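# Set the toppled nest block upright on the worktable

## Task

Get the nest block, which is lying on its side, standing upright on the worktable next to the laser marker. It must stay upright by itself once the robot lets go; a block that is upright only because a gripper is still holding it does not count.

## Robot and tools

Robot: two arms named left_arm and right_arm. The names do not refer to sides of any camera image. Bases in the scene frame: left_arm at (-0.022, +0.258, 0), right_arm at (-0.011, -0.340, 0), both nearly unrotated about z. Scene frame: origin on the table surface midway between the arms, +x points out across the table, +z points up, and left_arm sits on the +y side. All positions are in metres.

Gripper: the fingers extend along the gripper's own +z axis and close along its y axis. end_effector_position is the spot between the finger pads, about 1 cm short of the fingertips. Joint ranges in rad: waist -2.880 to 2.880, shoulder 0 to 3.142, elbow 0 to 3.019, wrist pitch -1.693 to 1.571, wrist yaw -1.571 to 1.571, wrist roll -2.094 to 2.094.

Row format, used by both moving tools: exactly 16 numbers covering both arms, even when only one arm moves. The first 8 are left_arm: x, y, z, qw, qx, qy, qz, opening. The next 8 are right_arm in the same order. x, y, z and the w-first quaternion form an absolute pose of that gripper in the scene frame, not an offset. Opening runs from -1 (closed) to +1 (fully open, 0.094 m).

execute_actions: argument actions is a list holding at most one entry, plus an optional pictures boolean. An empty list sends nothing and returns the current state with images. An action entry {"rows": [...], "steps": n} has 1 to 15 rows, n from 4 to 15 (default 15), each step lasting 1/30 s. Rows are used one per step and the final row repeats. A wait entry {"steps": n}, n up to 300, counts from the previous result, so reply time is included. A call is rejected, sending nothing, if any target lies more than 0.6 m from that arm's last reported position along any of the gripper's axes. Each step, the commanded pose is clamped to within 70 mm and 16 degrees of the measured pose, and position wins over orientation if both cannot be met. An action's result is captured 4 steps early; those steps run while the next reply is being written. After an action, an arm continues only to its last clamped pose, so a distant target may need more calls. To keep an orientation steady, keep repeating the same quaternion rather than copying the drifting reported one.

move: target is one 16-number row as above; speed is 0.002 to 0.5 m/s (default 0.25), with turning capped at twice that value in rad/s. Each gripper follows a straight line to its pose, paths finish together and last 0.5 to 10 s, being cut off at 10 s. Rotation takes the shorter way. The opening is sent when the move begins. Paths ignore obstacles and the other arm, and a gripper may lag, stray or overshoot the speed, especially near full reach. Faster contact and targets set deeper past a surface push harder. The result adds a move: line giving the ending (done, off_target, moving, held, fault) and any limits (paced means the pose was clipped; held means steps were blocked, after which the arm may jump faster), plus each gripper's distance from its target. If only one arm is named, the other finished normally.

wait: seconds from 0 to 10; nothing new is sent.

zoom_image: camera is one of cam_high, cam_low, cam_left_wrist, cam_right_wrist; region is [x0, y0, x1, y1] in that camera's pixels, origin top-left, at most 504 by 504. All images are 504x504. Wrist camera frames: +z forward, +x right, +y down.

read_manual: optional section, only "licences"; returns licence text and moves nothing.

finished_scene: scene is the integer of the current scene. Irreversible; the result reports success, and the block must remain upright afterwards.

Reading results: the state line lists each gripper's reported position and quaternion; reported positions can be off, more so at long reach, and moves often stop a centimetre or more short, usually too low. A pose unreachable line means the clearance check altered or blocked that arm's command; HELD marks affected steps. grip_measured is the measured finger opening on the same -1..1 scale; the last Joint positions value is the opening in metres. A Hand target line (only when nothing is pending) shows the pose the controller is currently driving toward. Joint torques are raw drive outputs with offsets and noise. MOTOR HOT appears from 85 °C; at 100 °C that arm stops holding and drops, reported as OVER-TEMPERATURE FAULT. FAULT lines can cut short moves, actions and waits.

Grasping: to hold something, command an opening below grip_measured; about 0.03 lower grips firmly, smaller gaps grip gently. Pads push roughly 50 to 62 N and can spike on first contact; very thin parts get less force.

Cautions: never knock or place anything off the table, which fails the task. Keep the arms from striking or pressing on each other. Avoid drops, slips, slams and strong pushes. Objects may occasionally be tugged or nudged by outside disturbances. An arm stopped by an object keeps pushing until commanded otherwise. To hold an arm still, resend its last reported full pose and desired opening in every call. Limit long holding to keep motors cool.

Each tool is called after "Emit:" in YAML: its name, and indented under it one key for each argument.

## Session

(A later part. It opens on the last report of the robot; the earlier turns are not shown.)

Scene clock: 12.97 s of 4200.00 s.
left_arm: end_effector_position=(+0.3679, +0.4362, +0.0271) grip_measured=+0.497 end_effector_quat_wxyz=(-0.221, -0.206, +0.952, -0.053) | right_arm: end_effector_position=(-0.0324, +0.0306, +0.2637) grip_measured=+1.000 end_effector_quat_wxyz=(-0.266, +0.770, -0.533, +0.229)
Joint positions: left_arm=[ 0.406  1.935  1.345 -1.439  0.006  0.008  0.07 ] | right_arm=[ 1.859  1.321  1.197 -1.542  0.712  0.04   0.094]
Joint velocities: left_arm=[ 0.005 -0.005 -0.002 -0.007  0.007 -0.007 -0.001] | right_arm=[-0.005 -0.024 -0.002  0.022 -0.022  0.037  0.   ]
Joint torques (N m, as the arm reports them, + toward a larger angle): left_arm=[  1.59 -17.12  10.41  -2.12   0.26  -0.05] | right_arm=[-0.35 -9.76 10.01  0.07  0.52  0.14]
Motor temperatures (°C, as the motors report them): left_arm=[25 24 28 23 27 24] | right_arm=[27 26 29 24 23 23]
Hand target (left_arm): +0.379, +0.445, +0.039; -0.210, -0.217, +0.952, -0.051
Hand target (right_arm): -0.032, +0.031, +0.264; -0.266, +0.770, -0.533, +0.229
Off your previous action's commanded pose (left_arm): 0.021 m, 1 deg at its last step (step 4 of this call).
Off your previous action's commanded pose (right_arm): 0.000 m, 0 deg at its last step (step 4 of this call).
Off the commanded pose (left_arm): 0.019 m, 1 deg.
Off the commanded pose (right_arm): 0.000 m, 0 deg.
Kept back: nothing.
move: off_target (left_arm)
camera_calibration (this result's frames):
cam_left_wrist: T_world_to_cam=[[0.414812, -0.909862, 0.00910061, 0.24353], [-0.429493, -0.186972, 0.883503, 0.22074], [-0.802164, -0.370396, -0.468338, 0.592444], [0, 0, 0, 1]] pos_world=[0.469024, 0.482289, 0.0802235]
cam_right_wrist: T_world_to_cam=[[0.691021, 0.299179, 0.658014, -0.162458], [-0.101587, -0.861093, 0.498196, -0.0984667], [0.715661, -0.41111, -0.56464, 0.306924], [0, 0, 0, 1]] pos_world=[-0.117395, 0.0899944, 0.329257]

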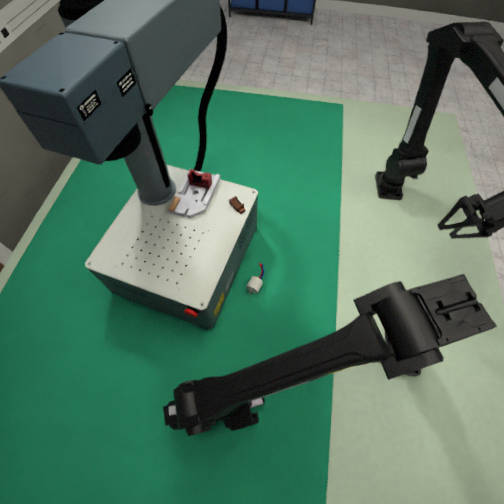

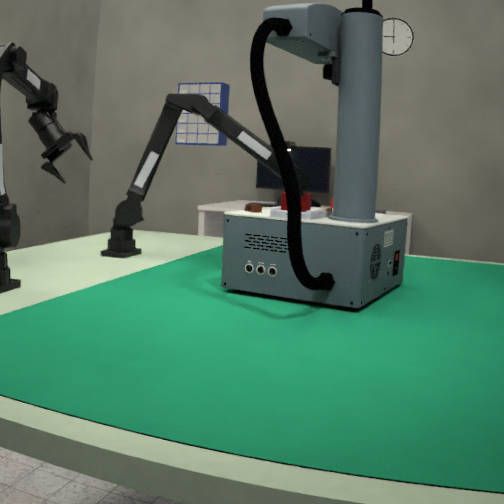

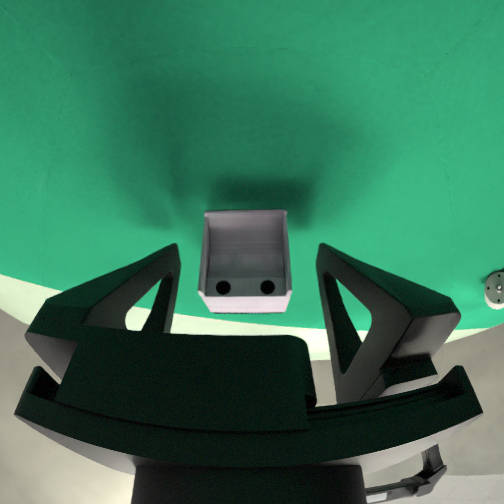

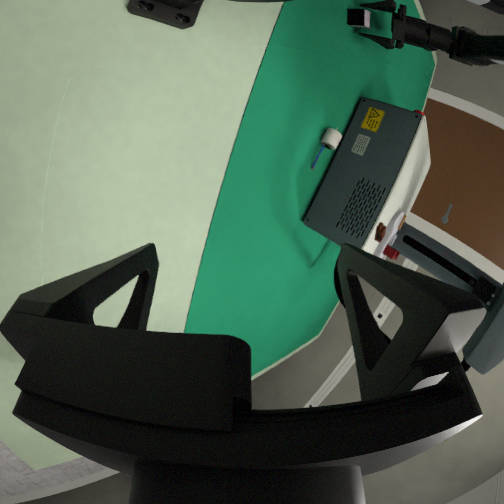

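Emit:
execute_actions:
  actions:
    - {"rows":[[0.379,0.445,0.039,-0.211,-0.211,0.953,-0.047,-0.22,-0.0324,0.0306,0.2637,-0.266,0.77,-0.533,0.229,1]],"steps":12}

Emit:
move:
  target: [0.43,0.36,0.34,0.38,-0.1,0.919,0.04,-0.22,-0.0324,0.0306,0.2637,-0.266,0.77,-0.533,0.229,1]
  speed: 0.35

Emit:
move:
  target: [0.6,0.18,0.275,0.54,0.088,0.835,-0.056,-0.22,-0.0324,0.0306,0.2637,-0.266,0.77,-0.533,0.229,1]

Emit:
move:
  target: [0.59,0.18,0.222,0.54,0.088,0.835,-0.056,-0.22,-0.0324,0.0306,0.2637,-0.266,0.77,-0.533,0.229,1]
  speed: 0.04

Scene clock: 13.43 s of 4200.00 s.
left_arm: end_effector_position=(+0.3676, +0.4368, +0.0271) grip_measured=-0.166 end_effector_quat_wxyz=(-0.222, -0.206, +0.952, -0.051) | right_arm: end_effector_position=(-0.0324, +0.0306, +0.2637) grip_measured=+1.000 end_effector_quat_wxyz=(-0.266, +0.770, -0.533, +0.229)
Joint positions: left_arm=[ 0.406  1.935  1.345 -1.439  0.002  0.007  0.039] | right_arm=[ 1.859  1.321  1.197 -1.542  0.712  0.04   0.094]
Joint velocities: left_arm=[ 0.005 -0.015 -0.012  0.007 -0.081 -0.066  0.   ] | right_arm=[-0.005  0.005  0.012 -0.012  0.022 -0.022  0.   ]
Joint torques (N m, as the arm reports them, + toward a larger angle): left_arm=[  1.57 -17.02  10.27  -2.06   0.05  -0.03] | right_arm=[-0.31 -9.84 10.01  0.06  0.51  0.14]
Motor temperatures (°C, as the motors report them): left_arm=[25 24 28 23 27 24] | right_arm=[27 26 29 24 23 23]
Steps of this call (steps 1 to 6: nothing new was sent; steps 7 to 14: the first 8 steps of this action). Readings (end_effector_position):
7: left_arm (+0.3678, +0.4364, +0.0271) | right_arm (-0.0324, +0.0306, +0.2637)
8: left_arm (+0.3677, +0.4366, +0.0271) | right_arm (-0.0324, +0.0306, +0.2637)
10: left_arm (+0.3676, +0.4368, +0.0271) | right_arm (-0.0324, +0.0306, +0.2637)
14: the state above

Scene clock: 15.90 s of 4200.00 s.
left_arm: end_effector_position=(+0.4235, +0.3629, +0.3243) grip_measured=-0.166 end_effector_quat_wxyz=(+0.355, -0.103, +0.928, +0.037) | right_arm: end_effector_position=(-0.0324, +0.0306, +0.2637) grip_measured=+1.000 end_effector_quat_wxyz=(-0.266, +0.770, -0.533, +0.229)
Joint positions: left_arm=[ 0.213  1.103  1.125 -0.862  0.018  0.013  0.039] | right_arm=[ 1.859  1.321  1.197 -1.542  0.712  0.04   0.094]
Joint velocities: left_arm=[-0.005 -0.015 -0.027 -0.017 -0.11   0.007 -0.001] | right_arm=[ 0.005 -0.024 -0.002  0.012 -0.066  0.051  0.   ]
Joint torques (N m, as the arm reports them, + toward a larger angle): left_arm=[ 0.03 -8.62 11.23  2.84  0.    0.15] | right_arm=[-0.31 -9.8  10.    0.06  0.51  0.15]
Motor temperatures (°C, as the motors report them): left_arm=[25 24 28 23 27 24] | right_arm=[27 26 30 24 23 23]
Hand target (left_arm): +0.431, +0.360, +0.339; +0.378, -0.091, +0.920, +0.042
Hand target (right_arm): -0.032, +0.031, +0.264; -0.266, +0.770, -0.533, +0.229
Off your previous action's commanded pose (left_arm): 0.018 m, 1 deg at its last step (step 4 of this call).
Off your previous action's commanded pose (right_arm): 0.000 m, 0 deg at its last step (step 4 of this call).
Off the commanded pose (left_arm): 0.017 m, 3 deg.
Off the commanded pose (right_arm): 0.000 m, 0 deg.
Kept back: nothing.
move: off_target (left_arm)
camera_calibration (this result's frames):
cam_left_wrist: T_world_to_cam=[[0.215834, -0.976422, 0.00390617, 0.261235], [-0.97084, -0.215024, -0.105997, 0.528749], [0.104338, 0.0190854, -0.994359, 0.394445], [0, 0, 0, 1]] pos_world=[0.415792, 0.361241, 0.447245]
cam_right_wrist: T_world_to_cam=[[0.691021, 0.299179, 0.658014, -0.162458], [-0.101587, -0.861093, 0.498196, -0.0984667], [0.715661, -0.41111, -0.56464, 0.306924], [0, 0, 0, 1]] pos_world=[-0.117395, 0.0899944, 0.329257]

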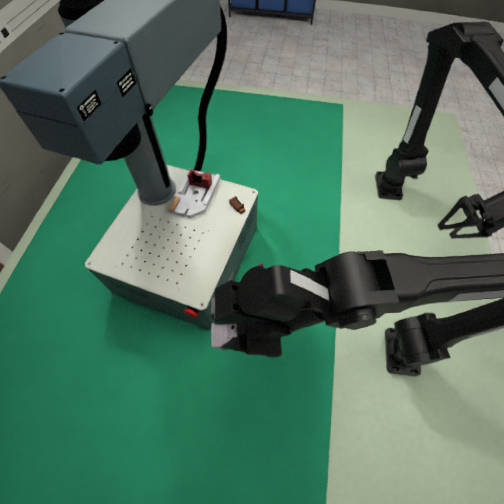

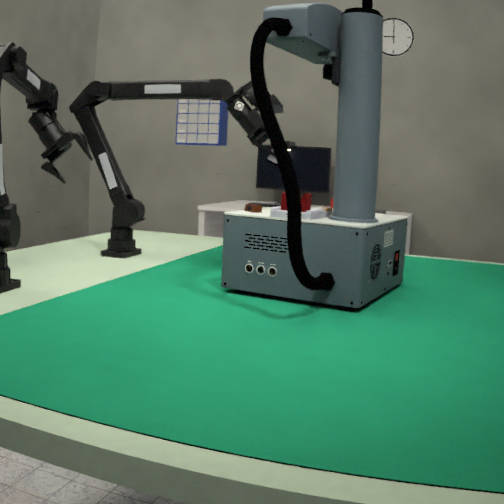

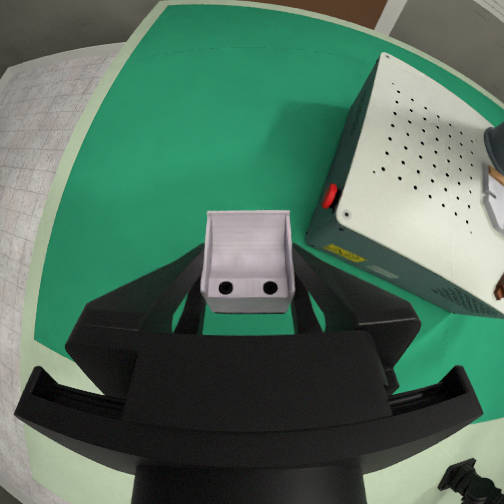

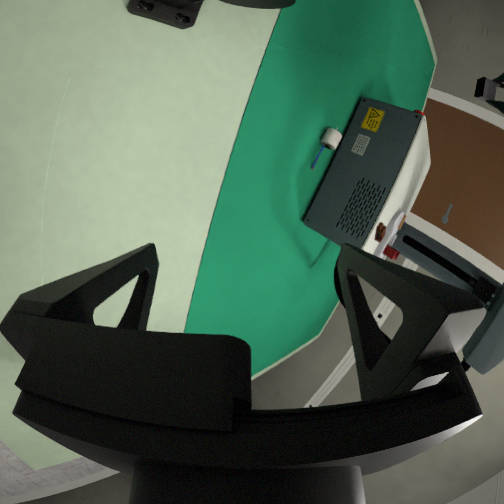

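Scene clock: 17.60 s of 4200.00 s.
left_arm: end_effector_position=(+0.5837, +0.1844, +0.2313) grip_measured=-0.166 end_effector_quat_wxyz=(+0.498, +0.083, +0.862, -0.053) | right_arm: end_effector_position=(-0.0324, +0.0306, +0.2637) grip_measured=+1.000 end_effector_quat_wxyz=(-0.266, +0.770, -0.533, +0.229)
Joint positions: left_arm=[-0.12   1.468  1.036 -0.092  0.094  0.044  0.039] | right_arm=[ 1.859  1.321  1.197 -1.542  0.712  0.04   0.094]
Joint velocities: left_arm=[-0.005 -0.015  0.002  0.007  0.007 -0.037 -0.   ] | right_arm=[-0.005 -0.005 -0.002 -0.007 -0.007 -0.022  0.   ]
Joint torques (N m, as the arm reports them, + toward a larger angle): left_arm=[  0.46 -14.85  13.15   3.18   0.28   0.15] | right_arm=[-0.33 -9.77 10.01  0.06  0.51  0.14]
Motor temperatures (°C, as the motors report them): left_arm=[25 24 28 23 27 24] | right_arm=[27 26 30 24 23 23]
Hand target (left_arm): +0.596, +0.179, +0.273; +0.539, +0.091, +0.836, -0.052
Hand target (right_arm): -0.032, +0.031, +0.264; -0.266, +0.770, -0.533, +0.229
Off the commanded pose (left_arm): 0.047 m, 6 deg.
Off the commanded pose (right_arm): 0.000 m, 0 deg.
Kept back: nothing.
move: off_target (left_arm)
camera_calibration (this result's frames):
cam_left_wrist: T_world_to_cam=[[-0.195605, -0.980647, 0.00838923, 0.292622], [-0.894342, 0.174867, -0.411794, 0.590191], [0.402357, -0.0880516, -0.911239, 0.115267], [0, 0, 0, 1]] pos_world=[0.538692, 0.193904, 0.345617]
cam_right_wrist: T_world_to_cam=[[0.691021, 0.299179, 0.658014, -0.162458], [-0.101587, -0.861093, 0.498196, -0.0984667], [0.715661, -0.41111, -0.56464, 0.306924], [0, 0, 0, 1]] pos_world=[-0.117395, 0.0899944, 0.329257]

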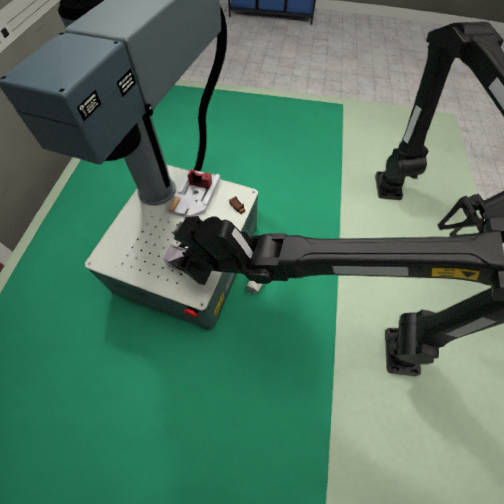

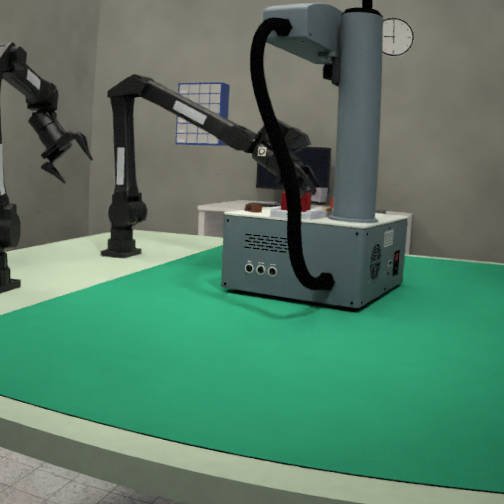

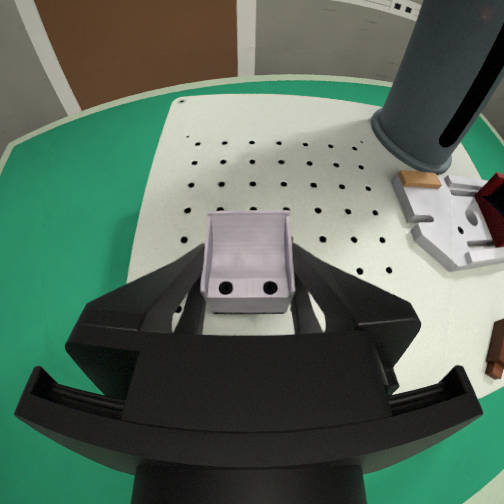

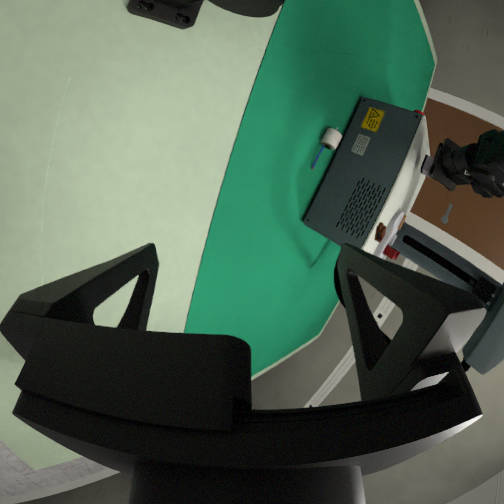

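Scene clock: 19.10 s of 4200.00 s.
left_arm: end_effector_position=(+0.5835, +0.1840, +0.2135) grip_measured=-0.166 end_effector_quat_wxyz=(+0.525, +0.083, +0.845, -0.054) | right_arm: end_effector_position=(-0.0324, +0.0306, +0.2637) grip_measured=+1.000 end_effector_quat_wxyz=(-0.266, +0.770, -0.533, +0.229)
Joint positions: left_arm=[-0.12   1.49   0.968  0.061  0.097  0.044  0.039] | right_arm=[ 1.859  1.321  1.197 -1.542  0.712  0.04   0.094]
Joint velocities: left_arm=[-0.015 -0.015  0.007 -0.007 -0.007 -0.051 -0.   ] | right_arm=[-0.015 -0.015  0.012  0.002  0.022 -0.007  0.   ]
Joint torques (N m, as the arm reports them, + toward a larger angle): left_arm=[  0.32 -13.16  10.15   3.35   0.27   0.09] | right_arm=[-0.34 -9.81 10.01  0.06  0.51  0.14]
Motor temperatures (°C, as the motors report them): left_arm=[25 24 28 23 27 24] | right_arm=[27 26 30 24 23 23]
Hand target (left_arm): +0.590, +0.180, +0.222; +0.540, +0.089, +0.835, -0.056
Hand target (right_arm): -0.032, +0.031, +0.264; -0.266, +0.770, -0.533, +0.229
Off the commanded pose (left_arm): 0.011 m, 2 deg.
Off the commanded pose (right_arm): 0.000 m, 0 deg.
Kept back: nothing.
move: off_target (left_arm)
camera_calibration (this result's frames):
cam_left_wrist: T_world_to_cam=[[-0.198268, -0.980143, 0.00306745, 0.2949], [-0.866579, 0.173832, -0.467786, 0.578681], [0.457964, -0.0954051, -0.883837, 0.0620687], [0, 0, 0, 1]] pos_world=[0.531517, 0.194373, 0.324653]
cam_right_wrist: T_world_to_cam=[[0.691021, 0.299179, 0.658014, -0.162458], [-0.101587, -0.861093, 0.498196, -0.0984667], [0.715661, -0.41111, -0.56464, 0.306924], [0, 0, 0, 1]] pos_world=[-0.117395, 0.0899944, 0.329257]

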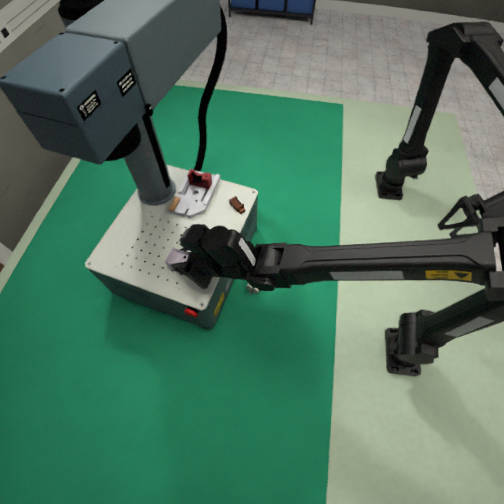

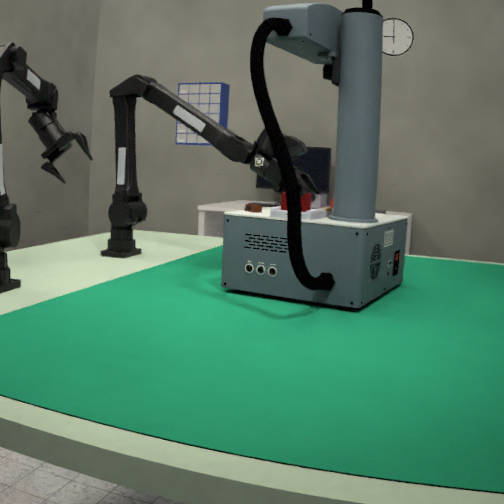

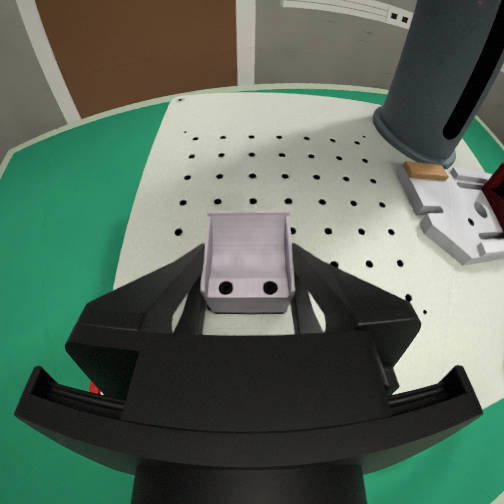

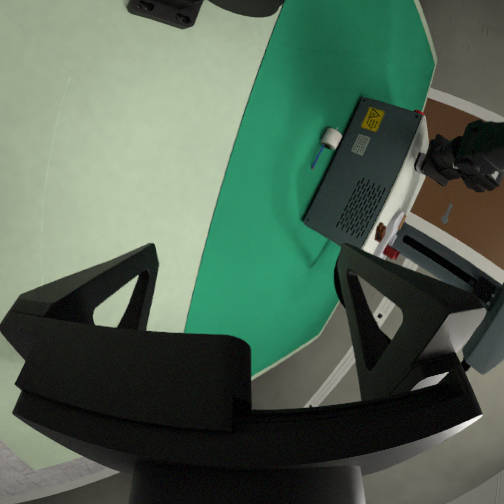

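Emit:
execute_actions:
  actions:
    - {"rows":[[0.59,0.18,0.212,0.535,0.088,0.838,-0.056,-0.22,-0.0324,0.0306,0.2637,-0.266,0.77,-0.533,0.229,1]],"steps":12}

Emit:
execute_actions:
  actions:
    - {"rows":[[0.59,0.18,0.218,0.535,0.088,0.838,-0.056,0.3,-0.0324,0.0306,0.2637,-0.266,0.77,-0.533,0.229,1]],"steps":8}

Emit:
move:
  target: [0.49,0.205,0.29,0.54,0.088,0.835,-0.056,0.3,-0.0324,0.0306,0.2637,-0.266,0.77,-0.533,0.229,1]

Scene clock: 19.53 s of 4200.00 s.
left_arm: end_effector_position=(+0.5844, +0.1838, +0.2129) grip_measured=-0.166 end_effector_quat_wxyz=(+0.528, +0.083, +0.844, -0.054) | right_arm: end_effector_position=(-0.0324, +0.0306, +0.2637) grip_measured=+1.000 end_effector_quat_wxyz=(-0.266, +0.770, -0.533, +0.229)
Joint positions: left_arm=[-0.12   1.494  0.965  0.074  0.097  0.044  0.039] | right_arm=[ 1.859  1.321  1.197 -1.542  0.712  0.04   0.094]
Joint velocities: left_arm=[-0.015  0.005 -0.007 -0.002 -0.066 -0.022 -0.   ] | right_arm=[-0.005  0.015  0.002  0.002  0.037  0.022  0.   ]
Joint torques (N m, as the arm reports them, + toward a larger angle): left_arm=[  0.68 -12.03   9.66   2.99   0.29   0.06] | right_arm=[-0.35 -9.8  10.01  0.05  0.51  0.14]
Motor temperatures (°C, as the motors report them): left_arm=[25 24 29 23 27 24] | right_arm=[27 26 30 24 23 23]
Steps of this call (steps 1 to 5: nothing new was sent; steps 6 to 13: the first 8 steps of this action). Readings (end_effector_position):
6: left_arm (+0.5836, +0.1840, +0.2129) | right_arm (-0.0324, +0.0306, +0.2637)
7: left_arm (+0.5838, +0.1839, +0.2128) | right_arm (-0.0324, +0.0306, +0.2637)
9: left_arm (+0.5843, +0.1838, +0.2129) | right_arm (-0.0324, +0.0306, +0.2637)
13: the state above

Scene clock: 19.80 s of 4200.00 s.
left_arm: end_effector_position=(+0.5845, +0.1837, +0.2126) grip_measured=+0.294 end_effector_quat_wxyz=(+0.528, +0.084, +0.844, -0.055) | right_arm: end_effector_position=(-0.0324, +0.0306, +0.2637) grip_measured=+1.000 end_effector_quat_wxyz=(-0.266, +0.770, -0.533, +0.229)
Joint positions: left_arm=[-0.12   1.494  0.965  0.074  0.098  0.044  0.061] | right_arm=[ 1.859  1.321  1.197 -1.542  0.712  0.04   0.094]
Joint velocities: left_arm=[ 0.005 -0.005 -0.007  0.002 -0.066  0.007  0.008] | right_arm=[ 0.005  0.005 -0.002 -0.002 -0.066  0.037  0.   ]
Joint torques (N m, as the arm reports them, + toward a larger angle): left_arm=[  0.81 -13.49  10.35   2.24   0.28   0.06] | right_arm=[-0.35 -9.8  10.01  0.06  0.51  0.15]
Motor temperatures (°C, as the motors report them): left_arm=[25 24 29 23 27 24] | right_arm=[27 26 30 24 23 23]
Off your previous action's commanded pose (left_arm): 0.007 m, 1 deg at its last step (step 4 of this call).
Off your previous action's commanded pose (right_arm): 0.000 m, 0 deg at its last step (step 4 of this call).
Steps of this call (steps 1 to 4: the last 4 steps of your previous action; steps 5 to 8: the first 4 steps of this action). Readings (end_effector_position):
5: left_arm (+0.5845, +0.1838, +0.2130) | right_arm (-0.0324, +0.0306, +0.2637)
6: left_arm (+0.5845, +0.1838, +0.2128) | right_arm (-0.0324, +0.0306, +0.2637)
8: the state above

Scene clock: 21.20 s of 4200.00 s.
left_arm: end_effector_position=(+0.4890, +0.2001, +0.2922) grip_measured=+0.298 end_effector_quat_wxyz=(+0.545, +0.087, +0.832, -0.061) | right_arm: end_effector_position=(-0.0324, +0.0306, +0.2637) grip_measured=+1.000 end_effector_quat_wxyz=(-0.266, +0.770, -0.533, +0.229)
Joint positions: left_arm=[-0.092  1.138  0.84  -0.117  0.138  0.053  0.061] | right_arm=[ 1.859  1.321  1.197 -1.542  0.712  0.04   0.094]
Joint velocities: left_arm=[-0.005 -0.015  0.002  0.002 -0.066  0.051 -0.001] | right_arm=[-0.005 -0.015  0.012 -0.007  0.051 -0.037  0.   ]
Joint torques (N m, as the arm reports them, + toward a larger angle): left_arm=[ 1.55 -8.37 10.91  0.89  0.27  0.18] | right_arm=[-0.35 -9.83 10.01  0.06  0.51  0.15]
Motor temperatures (°C, as the motors report them): left_arm=[25 24 29 23 27 24] | right_arm=[27 26 30 24 23 23]
Hand target (left_arm): +0.490, +0.205, +0.291; +0.540, +0.088, +0.835, -0.056
Hand target (right_arm): -0.032, +0.031, +0.264; -0.266, +0.770, -0.533, +0.229
Off your previous action's commanded pose (left_arm): 0.009 m, 1 deg at its last step (step 4 of this call).
Off your previous action's commanded pose (right_arm): 0.000 m, 0 deg at its last step (step 4 of this call).
Off the commanded pose (left_arm): 0.005 m, 1 deg.
Off the commanded pose (right_arm): 0.000 m, 0 deg.
Kept back: nothing.
move: done
camera_calibration (this result's frames):
cam_left_wrist: T_world_to_cam=[[-0.21119, -0.977427, 0.00594808, 0.296715], [-0.84105, 0.178616, -0.510619, 0.529915], [0.49803, -0.11284, -0.859786, 0.153331], [0, 0, 0, 1]] pos_world=[0.431984, 0.212668, 0.400651]
cam_right_wrist: T_world_to_cam=[[0.691021, 0.299179, 0.658014, -0.162458], [-0.101587, -0.861093, 0.498196, -0.0984667], [0.715661, -0.41111, -0.56464, 0.306924], [0, 0, 0, 1]] pos_world=[-0.117395, 0.0899944, 0.329257]

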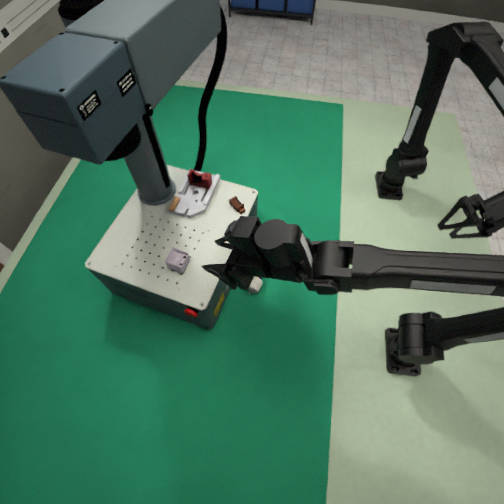

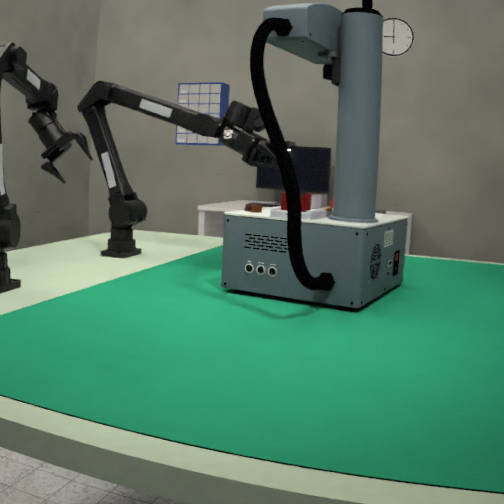

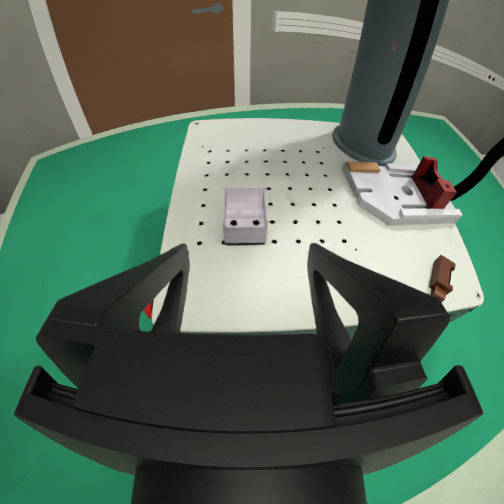

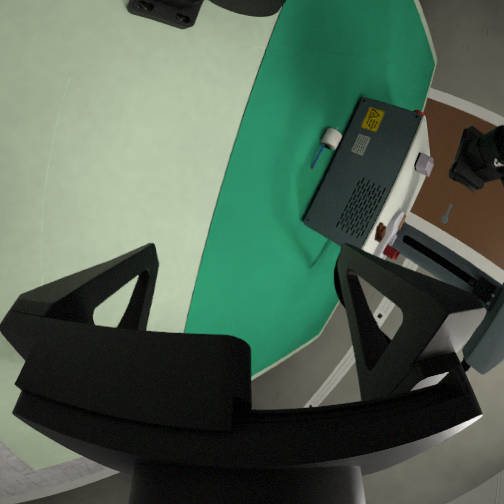

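Emit:
finished_scene:
  scene: 2

The scene is finished: the task was done.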